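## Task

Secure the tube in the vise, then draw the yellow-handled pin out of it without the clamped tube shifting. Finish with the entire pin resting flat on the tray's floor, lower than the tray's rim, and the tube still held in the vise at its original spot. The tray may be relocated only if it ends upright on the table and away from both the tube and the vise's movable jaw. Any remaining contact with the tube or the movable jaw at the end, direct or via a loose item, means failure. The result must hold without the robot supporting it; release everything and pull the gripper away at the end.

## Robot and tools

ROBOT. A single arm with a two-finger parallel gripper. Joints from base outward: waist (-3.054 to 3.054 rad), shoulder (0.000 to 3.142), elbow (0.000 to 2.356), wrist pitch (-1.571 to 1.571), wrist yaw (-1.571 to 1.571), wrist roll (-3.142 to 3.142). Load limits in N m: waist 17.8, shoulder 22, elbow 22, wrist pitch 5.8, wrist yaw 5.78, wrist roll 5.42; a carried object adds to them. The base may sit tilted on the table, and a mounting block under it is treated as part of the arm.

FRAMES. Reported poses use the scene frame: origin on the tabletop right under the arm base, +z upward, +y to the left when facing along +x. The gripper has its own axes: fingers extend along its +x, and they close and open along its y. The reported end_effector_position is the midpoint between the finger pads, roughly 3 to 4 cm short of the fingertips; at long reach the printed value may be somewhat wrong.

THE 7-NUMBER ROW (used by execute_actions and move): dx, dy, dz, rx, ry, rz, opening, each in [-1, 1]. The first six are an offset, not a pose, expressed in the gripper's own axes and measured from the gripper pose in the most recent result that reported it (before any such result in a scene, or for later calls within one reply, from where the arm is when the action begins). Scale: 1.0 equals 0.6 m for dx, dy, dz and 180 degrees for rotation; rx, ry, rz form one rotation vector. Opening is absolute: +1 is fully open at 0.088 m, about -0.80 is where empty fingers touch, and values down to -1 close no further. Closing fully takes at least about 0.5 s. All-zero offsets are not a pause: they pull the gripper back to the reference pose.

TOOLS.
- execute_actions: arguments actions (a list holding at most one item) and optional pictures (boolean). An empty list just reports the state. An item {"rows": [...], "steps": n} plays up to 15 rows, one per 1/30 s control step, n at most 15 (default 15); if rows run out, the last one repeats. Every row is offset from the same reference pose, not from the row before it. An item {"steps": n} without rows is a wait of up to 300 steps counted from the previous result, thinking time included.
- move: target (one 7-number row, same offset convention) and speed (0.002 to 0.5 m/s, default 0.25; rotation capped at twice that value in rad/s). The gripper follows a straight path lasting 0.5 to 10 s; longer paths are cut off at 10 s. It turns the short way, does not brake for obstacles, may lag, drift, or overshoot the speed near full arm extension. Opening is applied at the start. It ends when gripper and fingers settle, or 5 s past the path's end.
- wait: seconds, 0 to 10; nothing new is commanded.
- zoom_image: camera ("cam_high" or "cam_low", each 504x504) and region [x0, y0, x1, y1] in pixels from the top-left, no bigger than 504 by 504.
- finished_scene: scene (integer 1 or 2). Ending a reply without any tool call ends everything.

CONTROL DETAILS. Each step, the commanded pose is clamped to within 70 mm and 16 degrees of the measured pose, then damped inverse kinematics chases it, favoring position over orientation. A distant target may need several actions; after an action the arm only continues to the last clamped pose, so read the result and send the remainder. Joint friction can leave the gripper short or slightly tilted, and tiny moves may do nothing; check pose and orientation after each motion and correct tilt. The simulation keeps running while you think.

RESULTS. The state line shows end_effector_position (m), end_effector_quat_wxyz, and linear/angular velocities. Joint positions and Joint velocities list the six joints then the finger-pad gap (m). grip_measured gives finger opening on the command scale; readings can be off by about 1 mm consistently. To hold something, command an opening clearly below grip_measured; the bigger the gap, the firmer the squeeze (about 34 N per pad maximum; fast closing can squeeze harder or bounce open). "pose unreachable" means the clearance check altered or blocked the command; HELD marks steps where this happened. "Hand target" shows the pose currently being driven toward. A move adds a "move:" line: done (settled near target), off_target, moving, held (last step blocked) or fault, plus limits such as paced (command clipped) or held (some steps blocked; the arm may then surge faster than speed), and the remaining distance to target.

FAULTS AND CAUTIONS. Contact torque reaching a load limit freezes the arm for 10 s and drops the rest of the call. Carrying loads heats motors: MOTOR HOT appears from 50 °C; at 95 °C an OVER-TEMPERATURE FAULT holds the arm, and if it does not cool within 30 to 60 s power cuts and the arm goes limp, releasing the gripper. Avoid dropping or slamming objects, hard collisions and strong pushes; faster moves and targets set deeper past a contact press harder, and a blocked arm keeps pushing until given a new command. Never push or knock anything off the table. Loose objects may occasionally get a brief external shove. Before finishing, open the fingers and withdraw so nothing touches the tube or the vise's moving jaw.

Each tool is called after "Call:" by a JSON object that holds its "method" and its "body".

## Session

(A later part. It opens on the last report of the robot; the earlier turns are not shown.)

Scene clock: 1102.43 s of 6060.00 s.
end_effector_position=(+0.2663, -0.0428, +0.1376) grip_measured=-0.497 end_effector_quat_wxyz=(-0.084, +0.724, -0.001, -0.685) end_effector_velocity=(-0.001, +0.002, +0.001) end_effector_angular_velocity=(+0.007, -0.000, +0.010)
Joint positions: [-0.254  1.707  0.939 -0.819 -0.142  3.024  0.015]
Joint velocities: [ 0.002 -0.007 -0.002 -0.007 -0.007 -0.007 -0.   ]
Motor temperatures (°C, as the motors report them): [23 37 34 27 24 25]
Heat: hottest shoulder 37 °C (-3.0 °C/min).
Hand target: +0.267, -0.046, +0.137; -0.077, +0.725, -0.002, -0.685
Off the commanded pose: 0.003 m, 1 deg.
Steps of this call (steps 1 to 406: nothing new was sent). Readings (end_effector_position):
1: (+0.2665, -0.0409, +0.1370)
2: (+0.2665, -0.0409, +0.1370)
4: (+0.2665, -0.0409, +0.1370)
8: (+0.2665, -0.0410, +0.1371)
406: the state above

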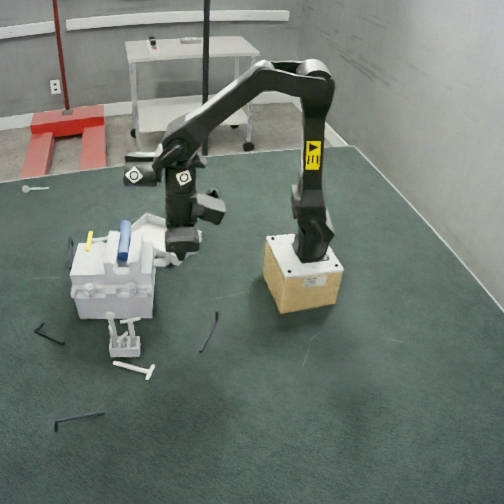

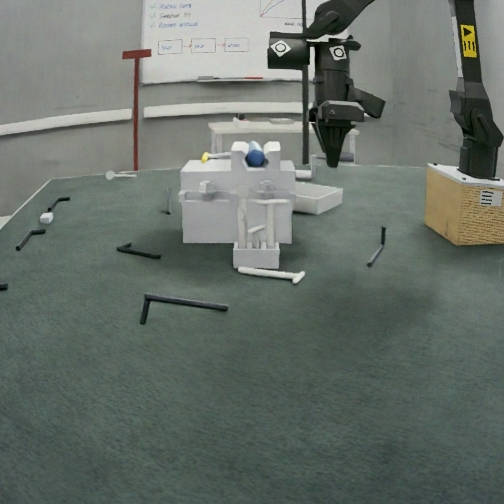

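Call:
{"method": "move", "body": {"target": [0.004,0.035,0,0,0,0,-0.75], "speed": 0.06}}

Call:
{"method": "move", "body": {"target": [0.02,0.03,0,0,0,0,-0.75], "speed": 0.06}}

Call:
{"method": "move", "body": {"target": [0.033,0.015,0,0,0,0,-0.75], "speed": 0.06}}

Call:
{"method": "move", "body": {"target": [0.036,-0.002,0,0,0,0,-0.75], "speed": 0.06}}

Call:
{"method": "move", "body": {"target": [0.033,-0.018,0,0,0,0,-0.75], "speed": 0.06}}

Call:
{"method": "move", "body": {"target": [0.022,-0.03,0,0,0,0,-0.75], "speed": 0.06}}

Call:
{"method": "move", "body": {"target": [0.002,-0.033,0,0,0,0,-0.75], "speed": 0.06}}

Call:
{"method": "move", "body": {"target": [-0.016,-0.03,0,0,0,0,-0.75], "speed": 0.06}}

Call:
{"method": "move", "body": {"target": [-0.03,-0.016,0,0,0,0,-0.75], "speed": 0.06}}

Call:
{"method": "move", "body": {"target": [-0.035,0.003,0,0,0,0,-0.75], "speed": 0.06}}

Call:
{"method": "move", "body": {"target": [-0.03,0.02,0,0,0,0,-0.75], "speed": 0.06}}

Call:
{"method": "move", "body": {"target": [-0.015,0.033,0,0,0,0,-0.75], "speed": 0.06}}

Scene clock: 1119.40 s of 6060.00 s.
end_effector_position=(+0.2636, -0.0607, +0.1352) grip_measured=-0.500 end_effector_quat_wxyz=(-0.089, +0.726, -0.001, -0.682) end_effector_velocity=(-0.002, +0.002, +0.000) end_effector_angular_velocity=(+0.023, -0.001, +0.001)
Joint positions: [-0.324  1.719  0.94  -0.813 -0.149  2.961  0.015]
Joint velocities: [-0.007 -0.002 -0.002 -0.007 -0.022 -0.007 -0.   ]
Motor temperatures (°C, as the motors report them): [23 37 34 27 24 25]
Heat: hottest shoulder 37 °C (-1.0 °C/min).
Hand target: +0.264, -0.063, +0.133; -0.084, +0.724, -0.001, -0.684
Off the commanded pose: 0.004 m, 1 deg.
move: done

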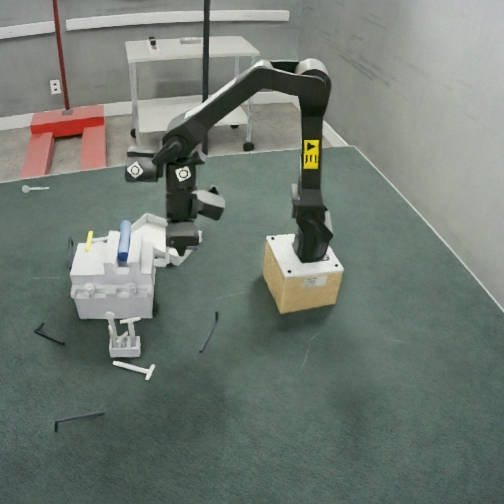

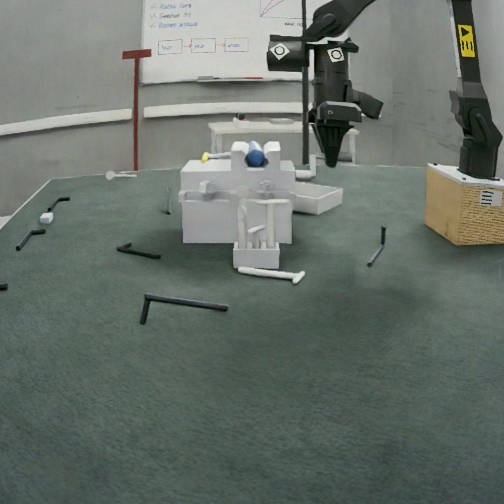

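Scene clock: 1120.17 s of 6060.00 s.
end_effector_position=(+0.2618, -0.0744, +0.1244) grip_measured=-0.500 end_effector_quat_wxyz=(-0.091, +0.727, +0.001, -0.681) end_effector_velocity=(-0.002, +0.001, +0.000) end_effector_angular_velocity=(+0.009, +0.003, +0.005)
Joint positions: [-0.375  1.752  0.928 -0.774 -0.152  2.91   0.014]
Joint velocities: [-0.002 -0.002 -0.002 -0.007 -0.007 -0.007 -0.   ]
Motor temperatures (°C, as the motors report them): [23 36 34 27 24 25]
Heat: hottest shoulder 36 °C (-2.0 °C/min).
Hand target: +0.262, -0.077, +0.121; -0.089, +0.726, -0.001, -0.682
Off the commanded pose: 0.004 m, 0 deg.
move: done

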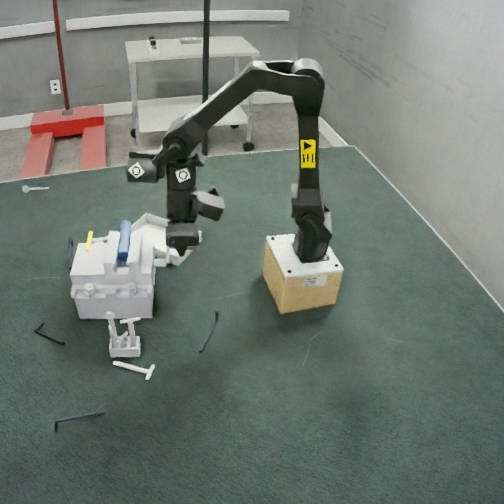

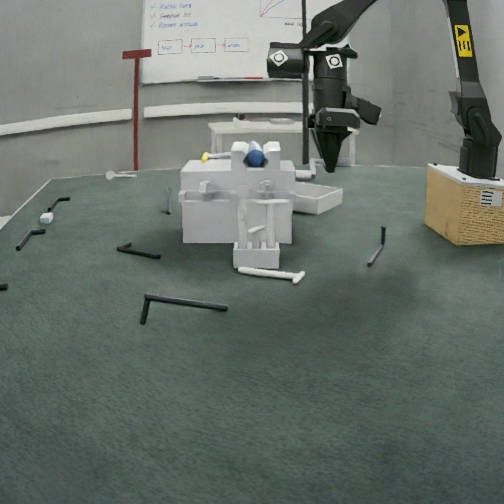

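Scene clock: 1120.93 s of 6060.00 s.
end_effector_position=(+0.2609, -0.0805, +0.1071) grip_measured=-0.501 end_effector_quat_wxyz=(-0.090, +0.727, -0.001, -0.681) end_effector_velocity=(-0.000, -0.001, -0.002) end_effector_angular_velocity=(+0.008, -0.002, +0.000)
Joint positions: [-0.395  1.795  0.897 -0.703 -0.149  2.892  0.014]
Joint velocities: [-0.007  0.007 -0.002  0.007 -0.007 -0.007 -0.   ]
Motor temperatures (°C, as the motors report them): [23 36 34 27 24 25]
Heat: hottest shoulder 36 °C (-2.0 °C/min).
Hand target: +0.262, -0.081, +0.104; -0.091, +0.727, +0.000, -0.681
Off the commanded pose: 0.004 m, 0 deg.
move: done

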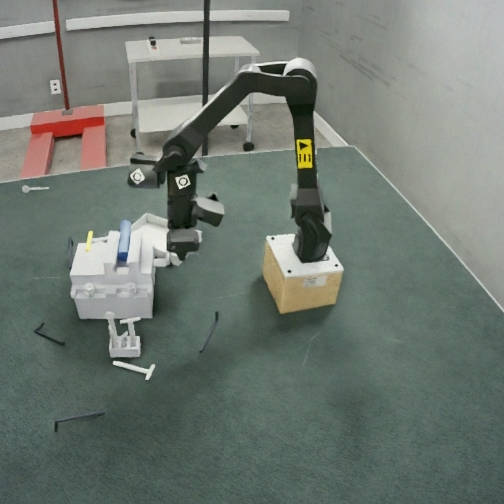

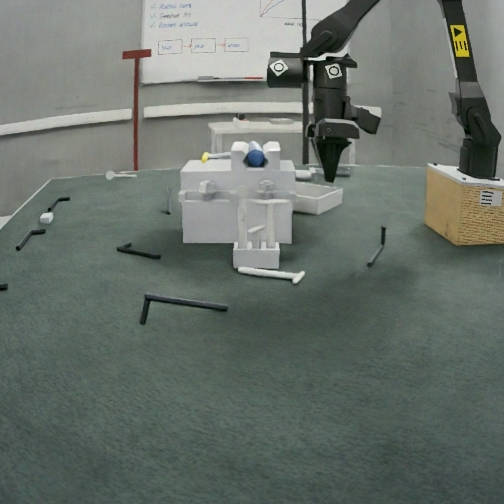

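Scene clock: 1121.70 s of 6060.00 s.
end_effector_position=(+0.2616, -0.0767, +0.0895) grip_measured=-0.502 end_effector_quat_wxyz=(-0.092, +0.727, -0.001, -0.680) end_effector_velocity=(-0.003, +0.004, -0.002) end_effector_angular_velocity=(+0.026, +0.007, +0.005)
Joint positions: [-0.382  1.836  0.861 -0.623 -0.152  2.908  0.014]
Joint velocities: [-0.002  0.002 -0.007 -0.007 -0.022 -0.007 -0.   ]
Motor temperatures (°C, as the motors report them): [23 36 34 27 24 25]
Heat: hottest shoulder 36 °C (-2.0 °C/min).
Hand target: +0.262, -0.077, +0.086; -0.090, +0.727, -0.001, -0.681
Off the commanded pose: 0.004 m, 0 deg.
move: done

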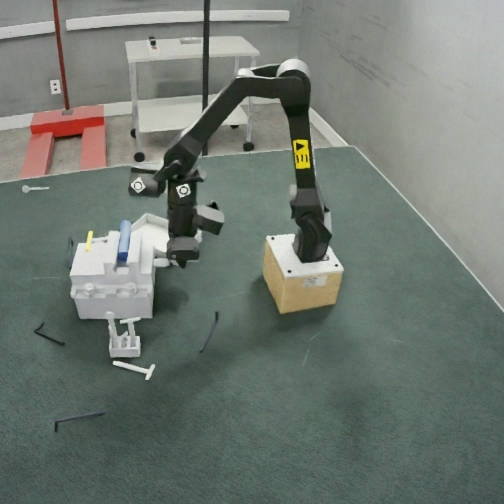

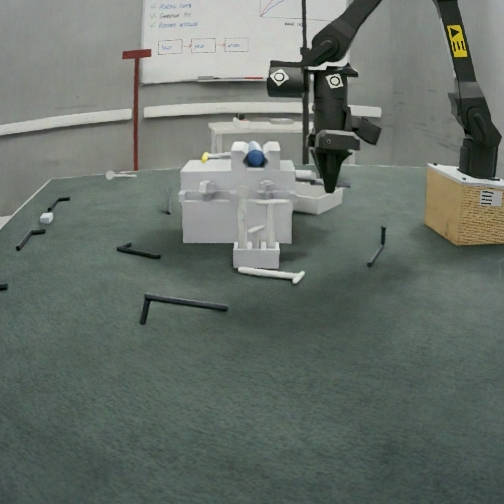

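Scene clock: 1122.47 s of 6060.00 s.
end_effector_position=(+0.2636, -0.0636, +0.0758) grip_measured=-0.504 end_effector_quat_wxyz=(-0.095, +0.727, -0.001, -0.680) end_effector_velocity=(-0.002, +0.002, +0.000) end_effector_angular_velocity=(+0.010, +0.006, -0.005)
Joint positions: [-0.336  1.865  0.827 -0.552 -0.156  2.959  0.014]
Joint velocities: [ 0.002 -0.002 -0.002 -0.007 -0.007  0.007 -0.   ]
Motor temperatures (°C, as the motors report them): [23 36 34 27 24 25]
Heat: hottest shoulder 36 °C (-2.0 °C/min).
Hand target: +0.264, -0.064, +0.071; -0.092, +0.727, -0.001, -0.681
Off the commanded pose: 0.004 m, 0 deg.
move: done

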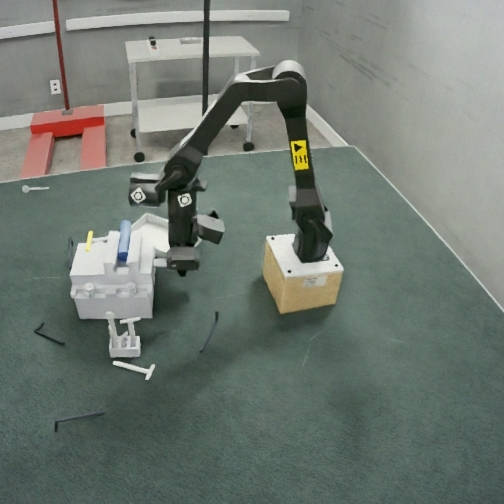

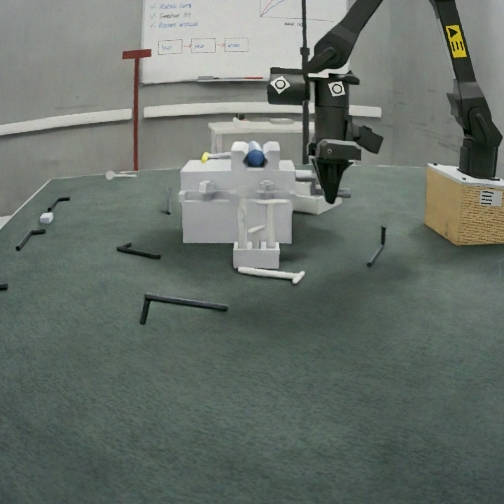

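Scene clock: 1123.20 s of 6060.00 s.
end_effector_position=(+0.2659, -0.0472, +0.0708) grip_measured=-0.506 end_effector_quat_wxyz=(-0.095, +0.727, -0.006, -0.680) end_effector_velocity=(-0.002, -0.000, +0.000) end_effector_angular_velocity=(+0.009, +0.004, +0.000)
Joint positions: [-0.272  1.868  0.806 -0.517 -0.152  3.03   0.014]
Joint velocities: [-0.007 -0.002 -0.002 -0.007 -0.007 -0.007 -0.   ]
Motor temperatures (°C, as the motors report them): [23 36 34 27 24 25]
Heat: hottest shoulder 36 °C (-2.0 °C/min).
Hand target: +0.267, -0.044, +0.065; -0.095, +0.727, -0.001, -0.680
Off the commanded pose: 0.006 m, 0 deg.
move: done

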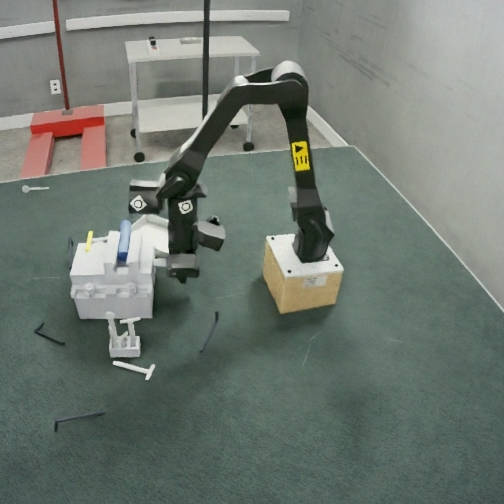

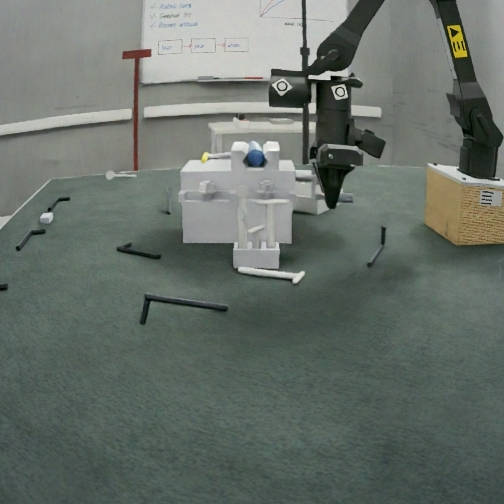

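Scene clock: 1123.93 s of 6060.00 s.
end_effector_position=(+0.2682, -0.0341, +0.0734) grip_measured=-0.511 end_effector_quat_wxyz=(-0.093, +0.726, -0.014, -0.682) end_effector_velocity=(-0.003, +0.000, -0.001) end_effector_angular_velocity=(-0.004, +0.014, -0.005)
Joint positions: [-0.213  1.855  0.806 -0.523 -0.136  3.097  0.014]
Joint velocities: [ 0.002  0.002 -0.002 -0.007  0.007  0.007 -0.   ]
Motor temperatures (°C, as the motors report them): [23 36 34 27 24 25]
Heat: hottest shoulder 36 °C (-2.0 °C/min).
Hand target: +0.269, -0.027, +0.072; -0.095, +0.727, -0.005, -0.680
Off the commanded pose: 0.007 m, 1 deg.
move: done

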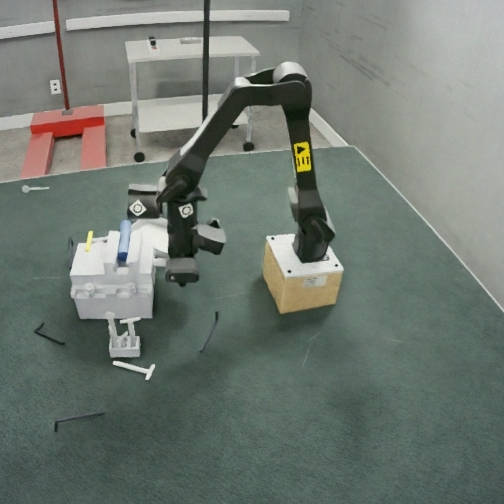

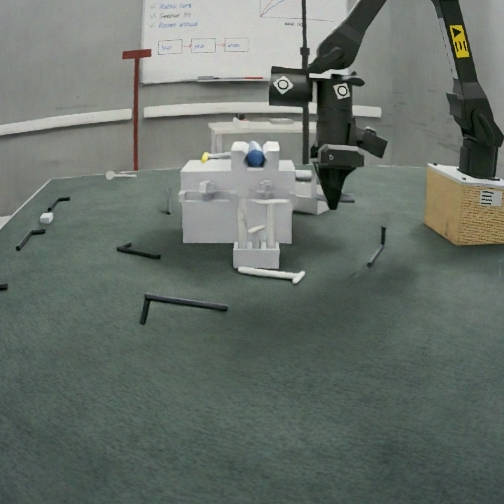

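Scene clock: 1124.67 s of 6060.00 s.
end_effector_position=(+0.2701, -0.0222, +0.0822) grip_measured=-0.512 end_effector_quat_wxyz=(-0.097, +0.726, -0.012, -0.681) end_effector_velocity=(+0.000, +0.003, +0.001) end_effector_angular_velocity=(+0.022, -0.002, +0.006)
Joint positions: [-0.174  1.827  0.817 -0.556 -0.144  3.14   0.014]
Joint velocities: [-0.002 -0.002  0.002 -0.007 -0.022 -0.007 -0.   ]
Motor temperatures (°C, as the motors report them): [23 36 33 27 24 25]
Heat: hottest shoulder 36 °C (-2.0 °C/min).
Hand target: +0.270, -0.018, +0.085; -0.090, +0.726, -0.004, -0.682
Off the commanded pose: 0.006 m, 1 deg.
joint sent to its limit — the command would take joint 6 (wrist roll) past its upper limit, so that joint was sent only as far as its limit.
move: done

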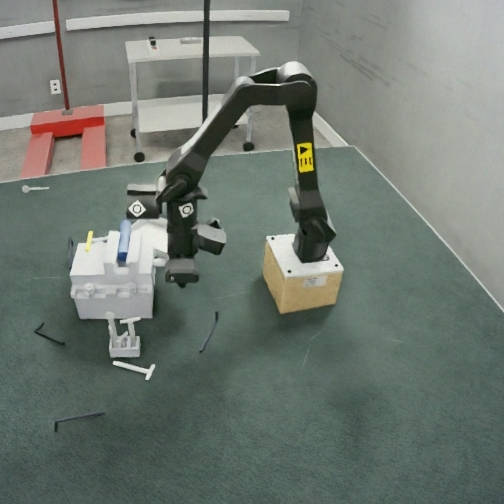

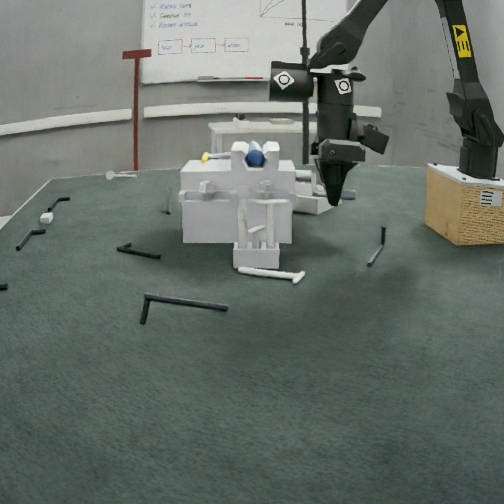

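Scene clock: 1125.43 s of 6060.00 s.
end_effector_position=(+0.2713, -0.0146, +0.0989) grip_measured=-0.509 end_effector_quat_wxyz=(-0.104, +0.725, +0.002, -0.681) end_effector_velocity=(-0.003, +0.000, +0.002) end_effector_angular_velocity=(-0.007, +0.010, +0.024)
Joint positions: [-0.164  1.786  0.847 -0.63  -0.175  3.142  0.014]
Joint velocities: [ 0.002 -0.007  0.002 -0.022  0.007 -0.022  0.   ]
Motor temperatures (°C, as the motors report them): [23 36 33 27 24 25]
Heat: hottest shoulder 36 °C (-2.0 °C/min).
Hand target: +0.270, -0.015, +0.101; -0.093, +0.726, +0.001, -0.682
Off the commanded pose: 0.003 m, 2 deg.
joint sent to its limit — the command would take joint 6 (wrist roll) past its upper limit, so that joint was sent only as far as its limit.
move: done

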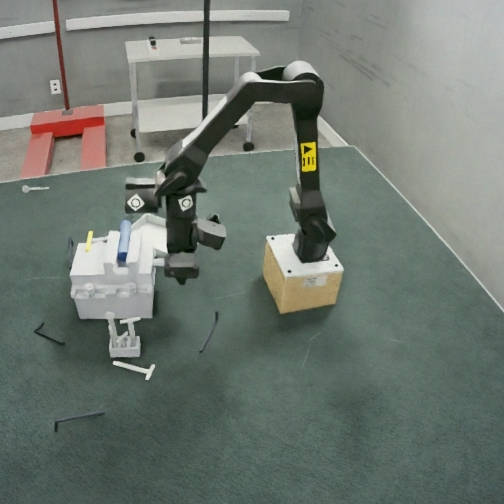

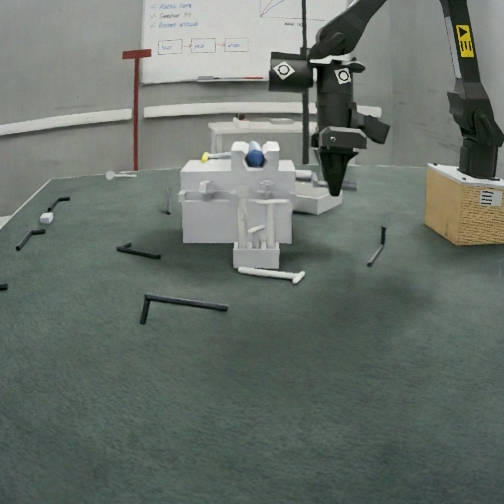

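Scene clock: 1126.20 s of 6060.00 s.
end_effector_position=(+0.2708, -0.0167, +0.1172) grip_measured=-0.509 end_effector_quat_wxyz=(-0.107, +0.725, +0.005, -0.681) end_effector_velocity=(-0.005, -0.003, +0.001) end_effector_angular_velocity=(-0.019, +0.019, +0.003)
Joint positions: [-0.177  1.742  0.883 -0.713 -0.183  3.129  0.014]
Joint velocities: [-0.002 -0.007 -0.002 -0.022  0.022 -0.007 -0.   ]
Motor temperatures (°C, as the motors report them): [23 37 33 27 24 25]
Heat: hottest shoulder 37 °C (-1.0 °C/min).
Hand target: +0.270, -0.019, +0.119; -0.104, +0.725, +0.002, -0.681
Off the commanded pose: 0.004 m, 0 deg.
move: done

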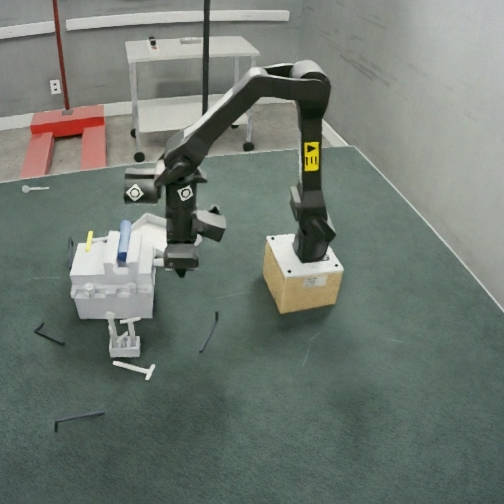

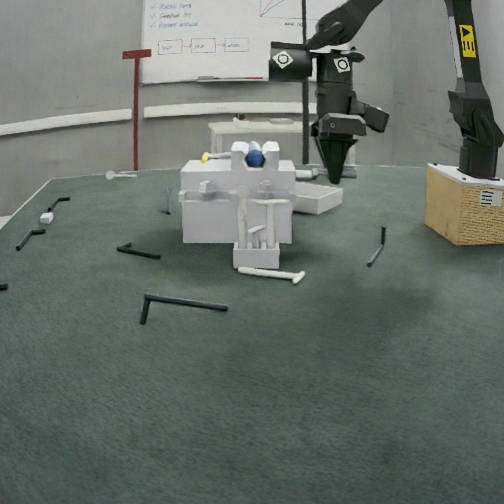

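Scene clock: 1126.97 s of 6060.00 s.
end_effector_position=(+0.2688, -0.0279, +0.1312) grip_measured=-0.509 end_effector_quat_wxyz=(-0.111, +0.724, +0.008, -0.680) end_effector_velocity=(-0.005, +0.002, +0.000) end_effector_angular_velocity=(+0.011, +0.019, +0.005)
Joint positions: [-0.226  1.716  0.917 -0.782 -0.194  3.08   0.014]
Joint velocities: [-0.002 -0.002 -0.002 -0.022 -0.007 -0.007 -0.   ]
Motor temperatures (°C, as the motors report them): [23 37 33 27 24 25]
Heat: hottest shoulder 37 °C (-1.0 °C/min).
Hand target: +0.268, -0.031, +0.133; -0.107, +0.725, +0.004, -0.681
Off the commanded pose: 0.004 m, 1 deg.
move: done

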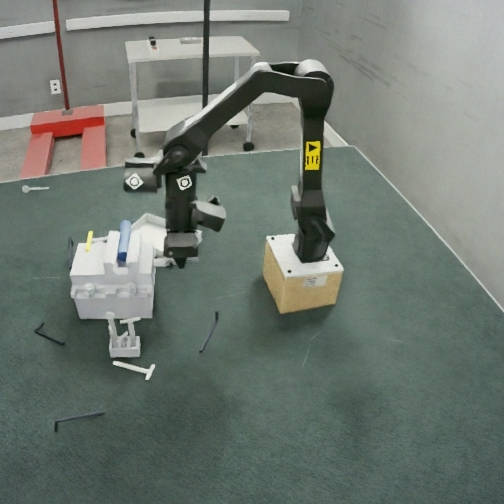

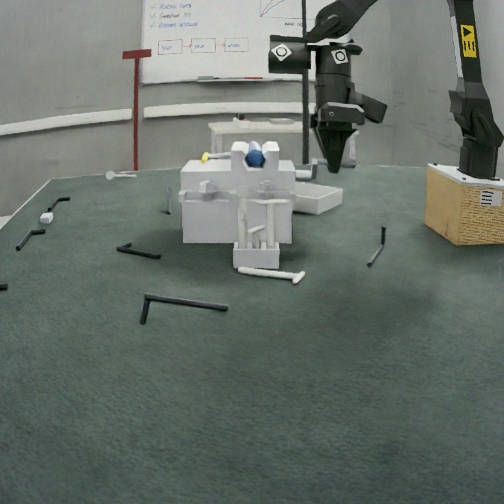

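Scene clock: 1127.77 s of 6060.00 s.
end_effector_position=(+0.2658, -0.0443, +0.1371) grip_measured=-0.509 end_effector_quat_wxyz=(-0.117, +0.724, +0.013, -0.680) end_effector_velocity=(-0.005, +0.001, +0.000) end_effector_angular_velocity=(+0.014, +0.020, -0.015)
Joint positions: [-0.296  1.715  0.939 -0.821 -0.208  3.01   0.014]
Joint velocities: [-0.007 -0.002 -0.002 -0.022 -0.007  0.007 -0.   ]
Motor temperatures (°C, as the motors report them): [23 37 34 27 24 25]
Heat: hottest shoulder 37 °C (-1.0 °C/min).
Hand target: +0.265, -0.049, +0.137; -0.112, +0.724, +0.008, -0.680
Off the commanded pose: 0.004 m, 1 deg.
move: done

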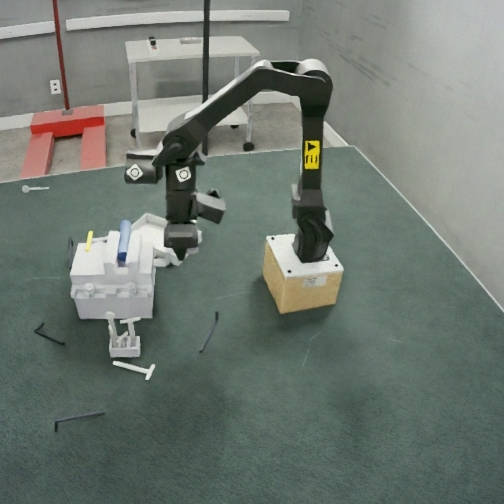

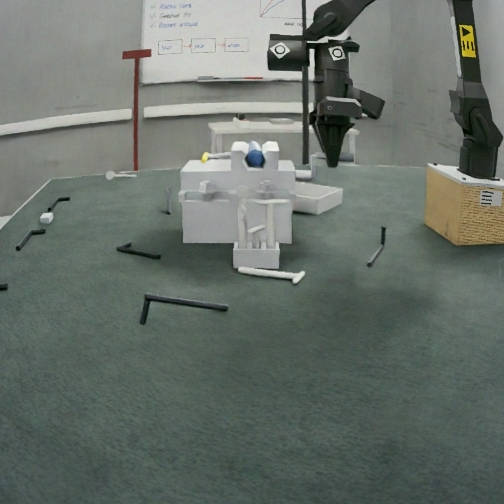

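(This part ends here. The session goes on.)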